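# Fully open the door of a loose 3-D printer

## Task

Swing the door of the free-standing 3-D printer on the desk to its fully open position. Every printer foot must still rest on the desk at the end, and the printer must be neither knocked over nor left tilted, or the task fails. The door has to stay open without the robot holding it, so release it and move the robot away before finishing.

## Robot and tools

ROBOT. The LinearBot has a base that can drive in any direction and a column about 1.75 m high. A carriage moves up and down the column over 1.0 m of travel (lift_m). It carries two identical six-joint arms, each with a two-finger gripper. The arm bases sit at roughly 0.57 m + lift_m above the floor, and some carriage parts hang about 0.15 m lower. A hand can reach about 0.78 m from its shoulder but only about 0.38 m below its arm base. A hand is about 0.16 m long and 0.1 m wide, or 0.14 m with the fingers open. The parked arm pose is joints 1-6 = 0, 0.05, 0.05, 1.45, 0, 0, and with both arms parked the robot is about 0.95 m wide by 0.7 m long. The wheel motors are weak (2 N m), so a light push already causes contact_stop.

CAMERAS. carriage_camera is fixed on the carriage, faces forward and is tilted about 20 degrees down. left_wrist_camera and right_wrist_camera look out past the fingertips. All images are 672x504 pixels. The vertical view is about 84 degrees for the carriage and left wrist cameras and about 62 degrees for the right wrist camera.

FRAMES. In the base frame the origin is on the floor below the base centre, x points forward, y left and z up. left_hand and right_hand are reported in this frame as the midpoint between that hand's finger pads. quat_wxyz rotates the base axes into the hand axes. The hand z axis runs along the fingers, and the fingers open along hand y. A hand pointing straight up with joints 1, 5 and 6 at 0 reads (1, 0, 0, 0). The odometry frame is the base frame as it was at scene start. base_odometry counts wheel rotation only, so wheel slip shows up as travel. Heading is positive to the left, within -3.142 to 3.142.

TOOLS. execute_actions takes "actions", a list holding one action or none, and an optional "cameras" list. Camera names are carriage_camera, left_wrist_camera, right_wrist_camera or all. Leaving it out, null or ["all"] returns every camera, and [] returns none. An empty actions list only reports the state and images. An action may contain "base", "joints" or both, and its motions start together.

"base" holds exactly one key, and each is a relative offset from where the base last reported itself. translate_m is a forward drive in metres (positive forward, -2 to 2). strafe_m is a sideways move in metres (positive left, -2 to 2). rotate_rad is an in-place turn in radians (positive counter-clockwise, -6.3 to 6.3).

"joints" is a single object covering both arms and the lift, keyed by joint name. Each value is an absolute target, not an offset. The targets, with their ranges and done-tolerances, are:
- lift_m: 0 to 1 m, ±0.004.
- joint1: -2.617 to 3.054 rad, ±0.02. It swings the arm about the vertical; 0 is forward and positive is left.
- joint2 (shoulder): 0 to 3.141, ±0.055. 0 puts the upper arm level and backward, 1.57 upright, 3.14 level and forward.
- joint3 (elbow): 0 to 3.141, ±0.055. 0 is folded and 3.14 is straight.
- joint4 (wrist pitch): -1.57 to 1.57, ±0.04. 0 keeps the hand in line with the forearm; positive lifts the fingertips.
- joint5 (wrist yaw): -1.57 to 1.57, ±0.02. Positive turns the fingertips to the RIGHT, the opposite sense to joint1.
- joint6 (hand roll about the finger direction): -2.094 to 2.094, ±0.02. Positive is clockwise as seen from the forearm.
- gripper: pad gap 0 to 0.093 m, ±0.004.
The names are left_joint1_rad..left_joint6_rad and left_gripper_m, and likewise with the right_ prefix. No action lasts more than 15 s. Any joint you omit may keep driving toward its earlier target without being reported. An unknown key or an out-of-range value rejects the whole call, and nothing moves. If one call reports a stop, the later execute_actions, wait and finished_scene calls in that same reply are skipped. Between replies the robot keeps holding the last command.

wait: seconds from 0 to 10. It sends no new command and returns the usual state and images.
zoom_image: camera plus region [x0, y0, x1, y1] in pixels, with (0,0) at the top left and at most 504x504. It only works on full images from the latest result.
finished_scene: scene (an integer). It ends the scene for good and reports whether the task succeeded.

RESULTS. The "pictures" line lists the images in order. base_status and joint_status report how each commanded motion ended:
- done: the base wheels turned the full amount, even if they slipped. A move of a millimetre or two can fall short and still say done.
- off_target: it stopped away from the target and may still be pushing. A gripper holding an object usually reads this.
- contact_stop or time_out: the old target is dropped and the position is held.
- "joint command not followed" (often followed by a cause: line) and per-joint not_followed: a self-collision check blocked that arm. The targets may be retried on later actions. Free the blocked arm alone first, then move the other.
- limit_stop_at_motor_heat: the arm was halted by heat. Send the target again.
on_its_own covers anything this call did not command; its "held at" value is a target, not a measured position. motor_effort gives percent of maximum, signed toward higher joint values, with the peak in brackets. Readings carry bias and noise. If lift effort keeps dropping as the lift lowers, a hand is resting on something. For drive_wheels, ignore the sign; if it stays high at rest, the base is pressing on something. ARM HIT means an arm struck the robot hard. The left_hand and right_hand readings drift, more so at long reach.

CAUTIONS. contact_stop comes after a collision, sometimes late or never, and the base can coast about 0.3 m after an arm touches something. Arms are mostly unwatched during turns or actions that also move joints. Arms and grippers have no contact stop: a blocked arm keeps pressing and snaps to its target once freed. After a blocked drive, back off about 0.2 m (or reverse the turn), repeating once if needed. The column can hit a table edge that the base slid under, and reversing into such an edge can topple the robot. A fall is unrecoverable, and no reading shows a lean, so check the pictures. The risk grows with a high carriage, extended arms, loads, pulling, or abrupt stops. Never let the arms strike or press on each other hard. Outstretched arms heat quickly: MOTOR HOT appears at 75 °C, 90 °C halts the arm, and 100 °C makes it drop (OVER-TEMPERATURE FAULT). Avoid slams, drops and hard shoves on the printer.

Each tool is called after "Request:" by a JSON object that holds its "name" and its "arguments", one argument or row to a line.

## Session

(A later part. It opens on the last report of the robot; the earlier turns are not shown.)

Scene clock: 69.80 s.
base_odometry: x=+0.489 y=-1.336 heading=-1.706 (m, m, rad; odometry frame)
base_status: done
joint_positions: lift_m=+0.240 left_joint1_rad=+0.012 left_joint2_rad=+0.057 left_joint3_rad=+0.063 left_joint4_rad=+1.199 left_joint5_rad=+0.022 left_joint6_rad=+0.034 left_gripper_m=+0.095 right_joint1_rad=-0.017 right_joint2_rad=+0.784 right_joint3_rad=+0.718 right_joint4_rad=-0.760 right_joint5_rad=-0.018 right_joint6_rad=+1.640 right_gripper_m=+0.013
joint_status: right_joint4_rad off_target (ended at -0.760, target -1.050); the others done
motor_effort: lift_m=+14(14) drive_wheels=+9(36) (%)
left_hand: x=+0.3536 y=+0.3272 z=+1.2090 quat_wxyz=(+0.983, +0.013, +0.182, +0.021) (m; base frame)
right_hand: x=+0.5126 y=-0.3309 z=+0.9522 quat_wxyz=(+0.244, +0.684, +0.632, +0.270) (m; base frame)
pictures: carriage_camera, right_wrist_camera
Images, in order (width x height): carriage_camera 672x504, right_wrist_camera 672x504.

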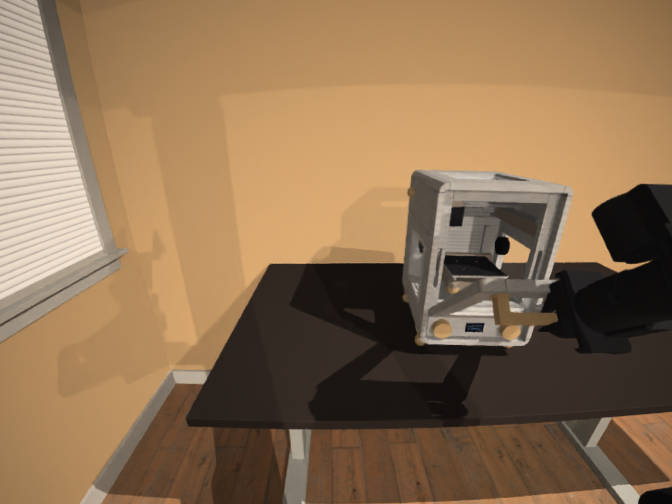

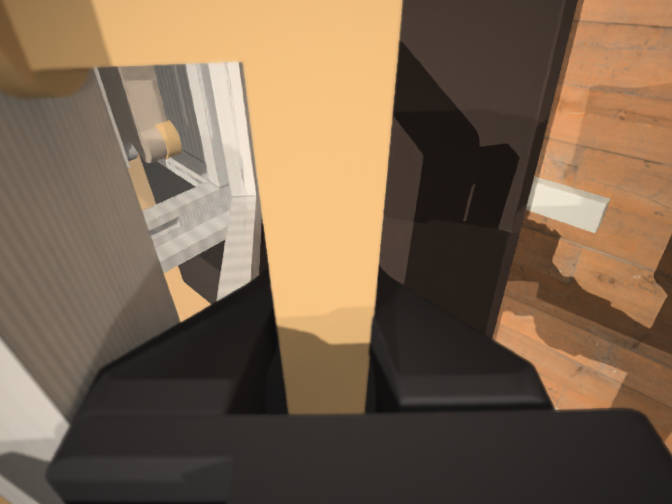

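Request:
{"name": "execute_actions", "arguments": {
  "actions": [
    {"joints":{"right_joint4_rad":-0.7,"right_gripper_m":0.05}}
  ],
  "cameras": ["carriage_camera","right_wrist_camera"]
}}

Request:
{"name": "execute_actions", "arguments": {
  "actions": [
    {"base":{"translate_m":-0.06},"joints":{"lift_m":0.27}}
  ],
  "cameras": ["carriage_camera","right_wrist_camera"]
}}

Scene clock: 74.10 s.
base_odometry: x=+0.489 y=-1.335 heading=-1.706 (m, m, rad; odometry frame)
base_status: not commanded
joint_positions: lift_m=+0.240 left_joint1_rad=+0.012 left_joint2_rad=+0.057 left_joint3_rad=+0.063 left_joint4_rad=+1.198 left_joint5_rad=+0.022 left_joint6_rad=+0.034 left_gripper_m=+0.095 right_joint1_rad=-0.017 right_joint2_rad=+0.823 right_joint3_rad=+0.689 right_joint4_rad=-0.655 right_joint5_rad=+0.044 right_joint6_rad=+1.580 right_gripper_m=+0.050
joint_status: right_joint4_rad off_target (ended at -0.655, target -0.700); the others done
motor_effort: lift_m=+14(14) drive_wheels=+11(11) (%)
left_hand: x=+0.3537 y=+0.3272 z=+1.2090 quat_wxyz=(+0.983, +0.013, +0.182, +0.021) (m; base frame)
right_hand: x=+0.5288 y=-0.3419 z=+0.9490 quat_wxyz=(+0.285, +0.668, +0.639, +0.254) (m; base frame)
pictures: carriage_camera, right_wrist_camera
Images, in order (width x height): carriage_camera 672x504, right_wrist_camera 672x504.

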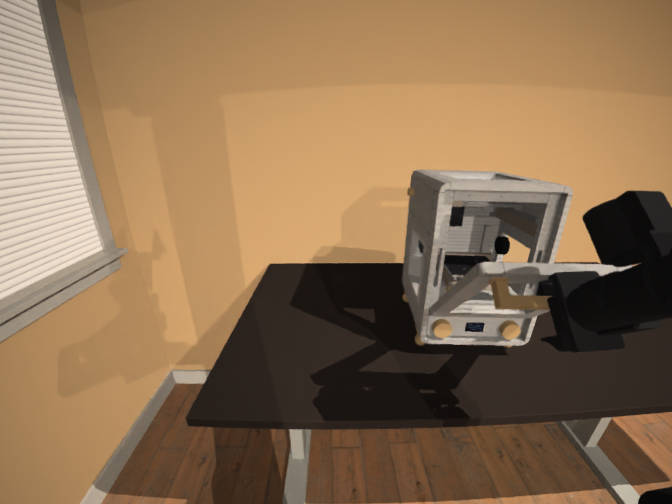

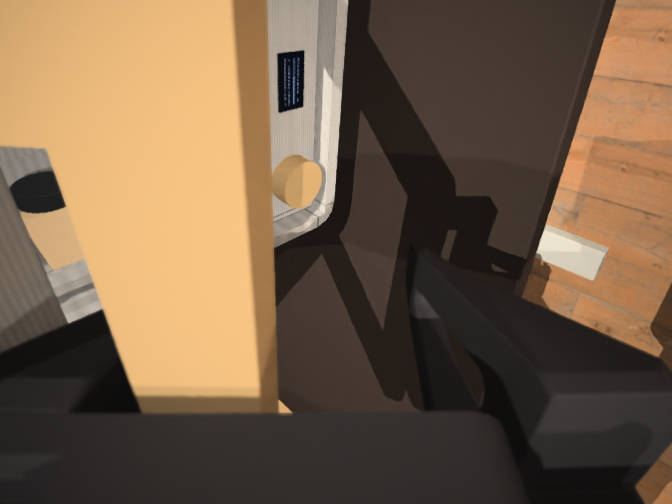

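Scene clock: 75.37 s.
base_odometry: x=+0.498 y=-1.276 heading=-1.706 (m, m, rad; odometry frame)
base_status: done
joint_positions: lift_m=+0.270 left_joint1_rad=+0.012 left_joint2_rad=+0.057 left_joint3_rad=+0.063 left_joint4_rad=+1.197 left_joint5_rad=+0.022 left_joint6_rad=+0.034 left_gripper_m=+0.095 right_joint1_rad=-0.018 right_joint2_rad=+0.931 right_joint3_rad=+0.612 right_joint4_rad=-0.542 right_joint5_rad=+0.036 right_joint6_rad=+1.629 right_gripper_m=+0.050
joint_status: all done
motor_effort: lift_m=+19(21) drive_wheels=+9(32) (%)
left_hand: x=+0.3540 y=+0.3272 z=+1.2382 quat_wxyz=(+0.983, +0.013, +0.183, +0.021) (m; base frame)
right_hand: x=+0.5384 y=-0.3411 z=+0.9379 quat_wxyz=(+0.253, +0.692, +0.633, +0.239) (m; base frame)
pictures: carriage_camera, right_wrist_camera
Images, in order (width x height): carriage_camera 672x504, right_wrist_camera 672x504.

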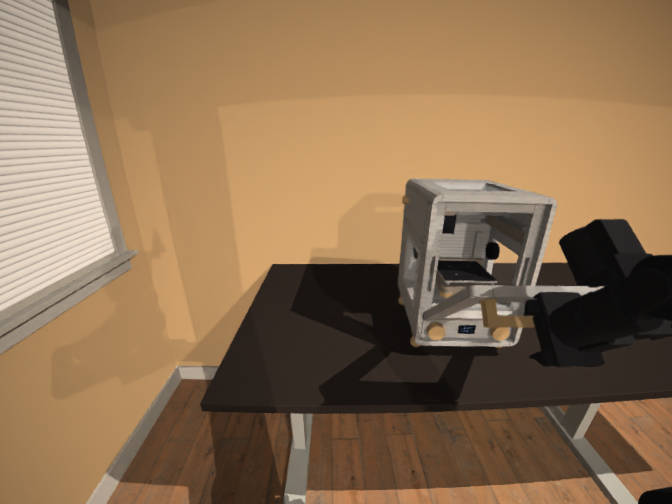

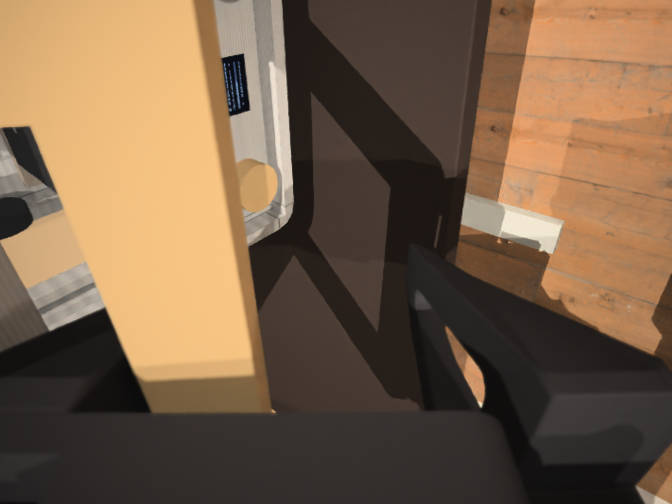

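Request:
{"name": "execute_actions", "arguments": {
  "actions": [
    {"base":{"translate_m":-0.04},"joints":{"lift_m":0.18,"right_joint4_rad":-0.15}}
  ],
  "cameras": ["carriage_camera","right_wrist_camera"]
}}

Scene clock: 80.87 s.
base_odometry: x=+0.503 y=-1.237 heading=-1.706 (m, m, rad; odometry frame)
base_status: done
joint_positions: lift_m=+0.180 left_joint1_rad=+0.012 left_joint2_rad=+0.057 left_joint3_rad=+0.063 left_joint4_rad=+1.198 left_joint5_rad=+0.022 left_joint6_rad=+0.034 left_gripper_m=+0.095 right_joint1_rad=-0.018 right_joint2_rad=+0.892 right_joint3_rad=+0.612 right_joint4_rad=-0.209 right_joint5_rad=+0.024 right_joint6_rad=+1.588 right_gripper_m=+0.050
joint_status: right_joint4_rad off_target (ended at -0.209, target -0.150); the others done
motor_effort: lift_m=+16(16) drive_wheels=-6(34) (%)
left_hand: x=+0.3538 y=+0.3272 z=+1.1486 quat_wxyz=(+0.983, +0.013, +0.182, +0.021) (m; base frame)
right_hand: x=+0.5877 y=-0.3399 z=+0.9228 quat_wxyz=(+0.371, +0.621, +0.591, +0.357) (m; base frame)
pictures: carriage_camera, right_wrist_camera
Images, in order (width x height): carriage_camera 672x504, right_wrist_camera 672x504.

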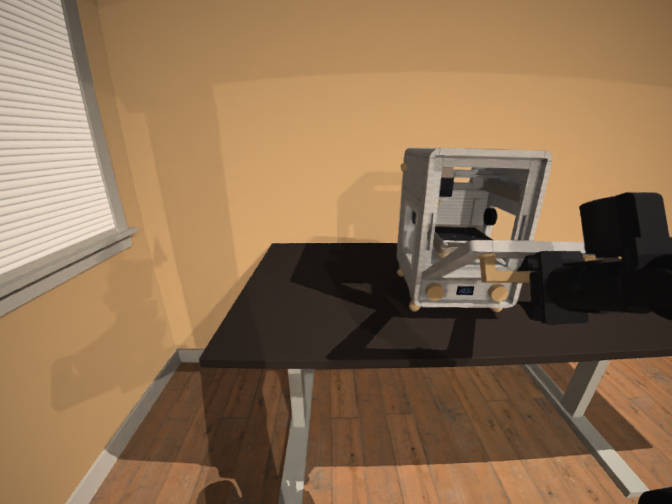

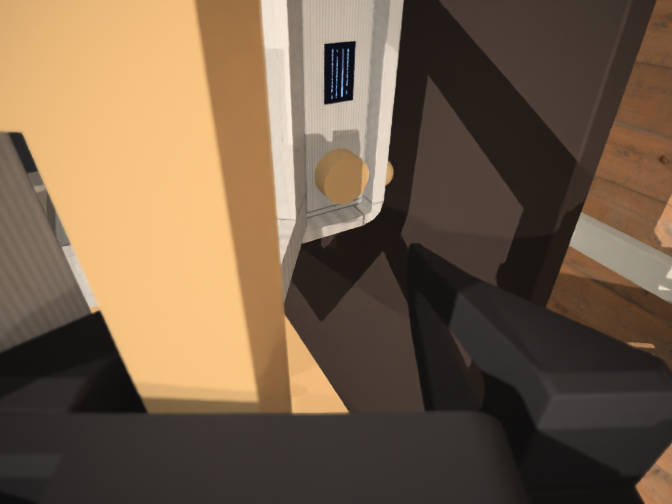

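Request:
{"name": "execute_actions", "arguments": {
  "actions": [
    {"base":{"translate_m":-0.07},"joints":{"lift_m":0.19}}
  ],
  "cameras": ["carriage_camera","right_wrist_camera"]
}}

Scene clock: 84.37 s.
base_odometry: x=+0.513 y=-1.167 heading=-1.706 (m, m, rad; odometry frame)
base_status: done
joint_positions: lift_m=+0.190 left_joint1_rad=+0.012 left_joint2_rad=+0.057 left_joint3_rad=+0.063 left_joint4_rad=+1.198 left_joint5_rad=+0.022 left_joint6_rad=+0.034 left_gripper_m=+0.095 right_joint1_rad=-0.018 right_joint2_rad=+0.896 right_joint3_rad=+0.607 right_joint4_rad=-0.214 right_joint5_rad=+0.020 right_joint6_rad=+1.583 right_gripper_m=+0.050
joint_status: all done
motor_effort: lift_m=+18(22) drive_wheels=-9(36) (%)
left_hand: x=+0.3539 y=+0.3272 z=+1.1583 quat_wxyz=(+0.983, +0.013, +0.182, +0.021) (m; base frame)
right_hand: x=+0.5868 y=-0.3392 z=+0.9277 quat_wxyz=(+0.367, +0.621, +0.596, +0.353) (m; base frame)
pictures: carriage_camera, right_wrist_camera
Images, in order (width x height): carriage_camera 672x504, right_wrist_camera 672x504.

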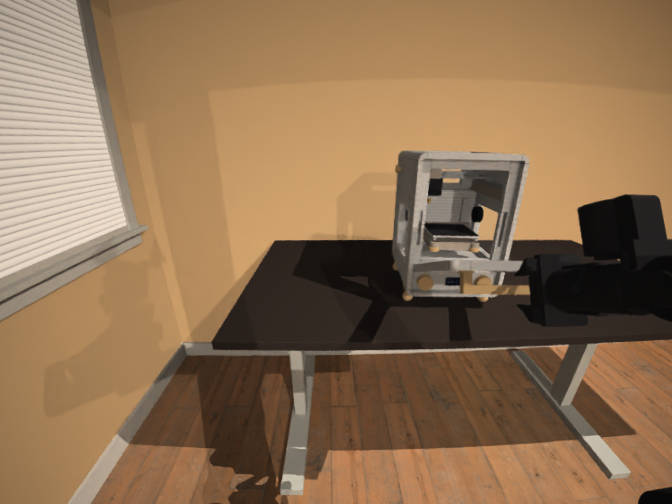

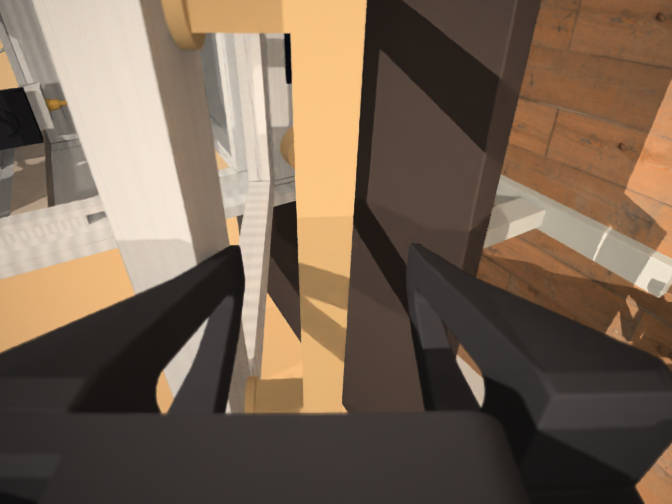

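Request:
{"name": "execute_actions", "arguments": {
  "actions": [
    {"base":{"translate_m":-0.06}}
  ],
  "cameras": []
}}

Request:
{"name": "execute_actions", "arguments": {
  "actions": [
    {"joints":{"lift_m":0.30,"right_gripper_m":0.03}}
  ],
  "cameras": []
}}

Request:
{"name": "execute_actions", "arguments": {
  "actions": [
    {"base":{"translate_m":0.13}}
  ],
  "cameras": ["carriage_camera","right_wrist_camera"]
}}

Scene clock: 88.10 s.
base_odometry: x=+0.522 y=-1.108 heading=-1.706 (m, m, rad; odometry frame)
base_status: done
joint_positions: lift_m=+0.190 left_joint1_rad=+0.012 left_joint2_rad=+0.057 left_joint3_rad=+0.063 left_joint4_rad=+1.198 left_joint5_rad=+0.022 left_joint6_rad=+0.034 left_gripper_m=+0.095 right_joint1_rad=-0.018 right_joint2_rad=+0.896 right_joint3_rad=+0.607 right_joint4_rad=-0.162 right_joint5_rad=+0.019 right_joint6_rad=+1.580 right_gripper_m=+0.050
joint_status: not commanded
on_its_own: right_joint4_rad moved +0.051 to your old target -0.150
motor_effort: lift_m=+18(18) drive_wheels=-5(35) (%)
left_hand: x=+0.3537 y=+0.3272 z=+1.1584 quat_wxyz=(+0.983, +0.013, +0.182, +0.021) (m; base frame)
right_hand: x=+0.5927 y=-0.3392 z=+0.9390 quat_wxyz=(+0.383, +0.611, +0.587, +0.368) (m; base frame)
pictures: none
No camera images: the call's "cameras" was empty. Leave "cameras" out to get every camera's image.

Scene clock: 89.07 s.
base_odometry: x=+0.522 y=-1.108 heading=-1.706 (m, m, rad; odometry frame)
base_status: not commanded
joint_positions: lift_m=+0.300 left_joint1_rad=+0.012 left_joint2_rad=+0.057 left_joint3_rad=+0.063 left_joint4_rad=+1.198 left_joint5_rad=+0.023 left_joint6_rad=+0.034 left_gripper_m=+0.095 right_joint1_rad=-0.018 right_joint2_rad=+0.896 right_joint3_rad=+0.607 right_joint4_rad=-0.148 right_joint5_rad=+0.019 right_joint6_rad=+1.579 right_gripper_m=+0.030
joint_status: all done
motor_effort: lift_m=+18(22) drive_wheels=-3(5) (%)
left_hand: x=+0.3537 y=+0.3271 z=+1.2684 quat_wxyz=(+0.983, +0.013, +0.182, +0.021) (m; base frame)
right_hand: x=+0.5942 y=-0.3392 z=+1.0522 quat_wxyz=(+0.387, +0.608, +0.585, +0.372) (m; base frame)
pictures: none
No camera images: the call's "cameras" was empty. Leave "cameras" out to get every camera's image.

Scene clock: 90.80 s.
base_odometry: x=+0.504 y=-1.236 heading=-1.705 (m, m, rad; odometry frame)
base_status: done
joint_positions: lift_m=+0.300 left_joint1_rad=+0.012 left_joint2_rad=+0.057 left_joint3_rad=+0.063 left_joint4_rad=+1.198 left_joint5_rad=+0.023 left_joint6_rad=+0.034 left_gripper_m=+0.095 right_joint1_rad=-0.018 right_joint2_rad=+0.896 right_joint3_rad=+0.607 right_joint4_rad=-0.149 right_joint5_rad=+0.019 right_joint6_rad=+1.579 right_gripper_m=+0.030
joint_status: not commanded
motor_effort: lift_m=+18(18) drive_wheels=-9(41) (%)
left_hand: x=+0.3538 y=+0.3272 z=+1.2684 quat_wxyz=(+0.983, +0.013, +0.182, +0.021) (m; base frame)
right_hand: x=+0.5941 y=-0.3392 z=+1.0520 quat_wxyz=(+0.387, +0.608, +0.585, +0.372) (m; base frame)
pictures: carriage_camera, right_wrist_camera
Images, in order (width x height): carriage_camera 672x504, right_wrist_camera 672x504.

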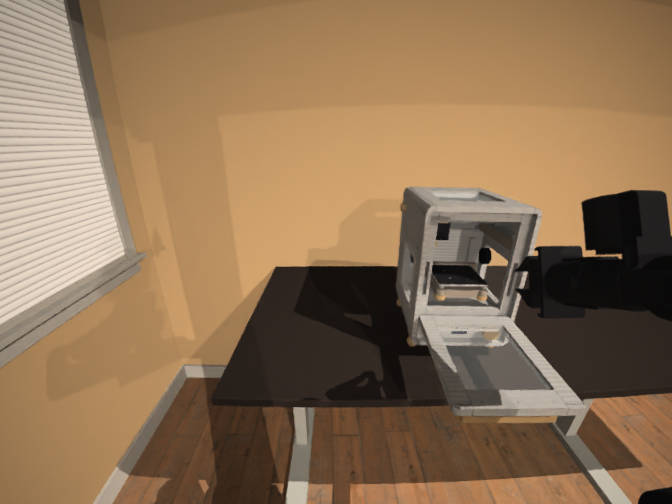

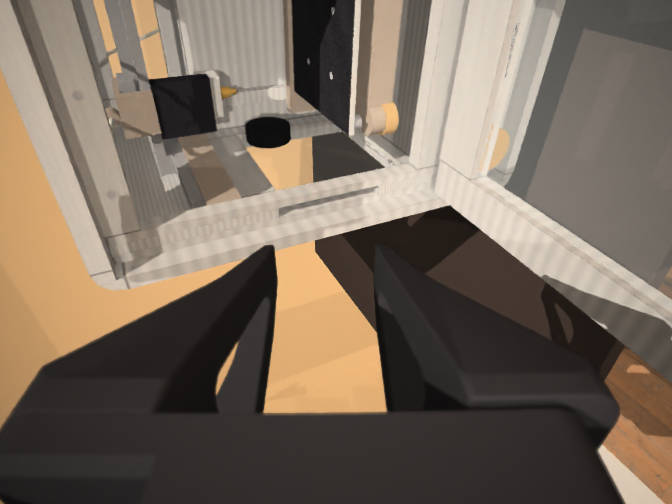

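Request:
{"name": "execute_actions", "arguments": {
  "actions": [
    {"base":{"translate_m":-0.45},"joints":{"right_joint2_rad":0.3,"right_joint3_rad":0.1,"right_joint4_rad":1.0}}
  ],
  "cameras": []
}}

Request:
{"name": "execute_actions", "arguments": {
  "actions": [
    {"joints":{"lift_m":0.0}}
  ],
  "cameras": ["carriage_camera"]
}}

Request:
{"name": "zoom_image", "arguments": {
  "camera": "carriage_camera",
  "region": [300,100,520,300]
}}

Scene clock: 96.40 s.
base_odometry: x=+0.565 y=-0.790 heading=-1.705 (m, m, rad; odometry frame)
base_status: done
joint_positions: lift_m=+0.300 left_joint1_rad=+0.012 left_joint2_rad=+0.057 left_joint3_rad=+0.063 left_joint4_rad=+1.199 left_joint5_rad=+0.023 left_joint6_rad=+0.034 left_gripper_m=+0.095 right_joint1_rad=-0.018 right_joint2_rad=+0.310 right_joint3_rad=+0.125 right_joint4_rad=+0.995 right_joint5_rad=+0.019 right_joint6_rad=+1.579 right_gripper_m=+0.030
joint_status: all done
motor_effort: lift_m=+18(18) drive_wheels=-6(35) (%)
left_hand: x=+0.3536 y=+0.3271 z=+1.2684 quat_wxyz=(+0.983, +0.013, +0.182, +0.021) (m; base frame)
right_hand: x=+0.4545 y=-0.3367 z=+1.2348 quat_wxyz=(+0.662, +0.272, +0.253, +0.651) (m; base frame)
pictures: none
No camera images: the call's "cameras" was empty. Leave "cameras" out to get every camera's image.

Scene clock: 98.13 s.
base_odometry: x=+0.565 y=-0.790 heading=-1.705 (m, m, rad; odometry frame)
base_status: not commanded
joint_positions: lift_m=+0.000 left_joint1_rad=+0.012 left_joint2_rad=+0.057 left_joint3_rad=+0.063 left_joint4_rad=+1.198 left_joint5_rad=+0.023 left_joint6_rad=+0.034 left_gripper_m=+0.095 right_joint1_rad=-0.018 right_joint2_rad=+0.310 right_joint3_rad=+0.125 right_joint4_rad=+0.996 right_joint5_rad=+0.019 right_joint6_rad=+1.579 right_gripper_m=+0.030
joint_status: all done
motor_effort: lift_m=+16(16) drive_wheels=-5(5) (%)
left_hand: x=+0.3537 y=+0.3271 z=+0.9687 quat_wxyz=(+0.983, +0.013, +0.182, +0.021) (m; base frame)
right_hand: x=+0.4544 y=-0.3367 z=+0.9352 quat_wxyz=(+0.662, +0.272, +0.253, +0.651) (m; base frame)
pictures: carriage_camera
Images, in order (width x height): carriage_camera 672x504.

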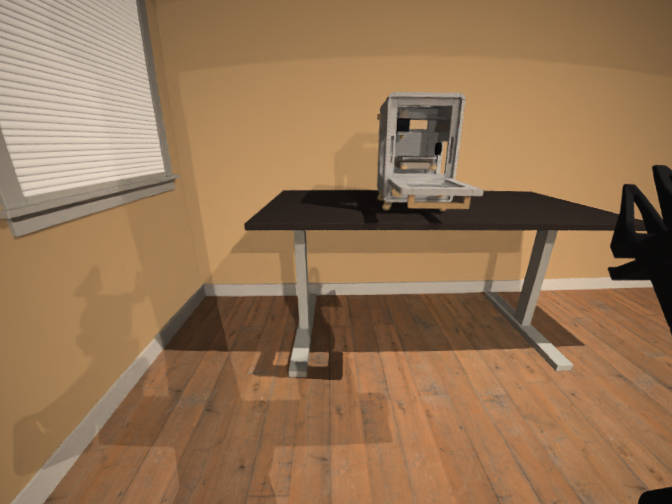

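Region (300, 100, 520, 300) of carriage_camera's 672x504 image, scaled by 2.291, with more detail than that image has; it fills the top 458 rows of this view, and the rest is white.

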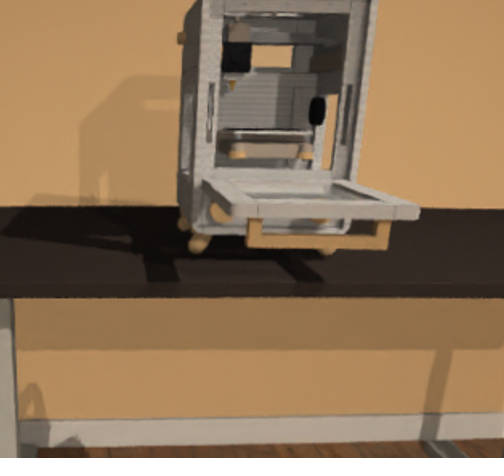

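Request:
{"name": "finished_scene", "arguments": {
  "scene": 1
}}

The scene is finished: the task was done.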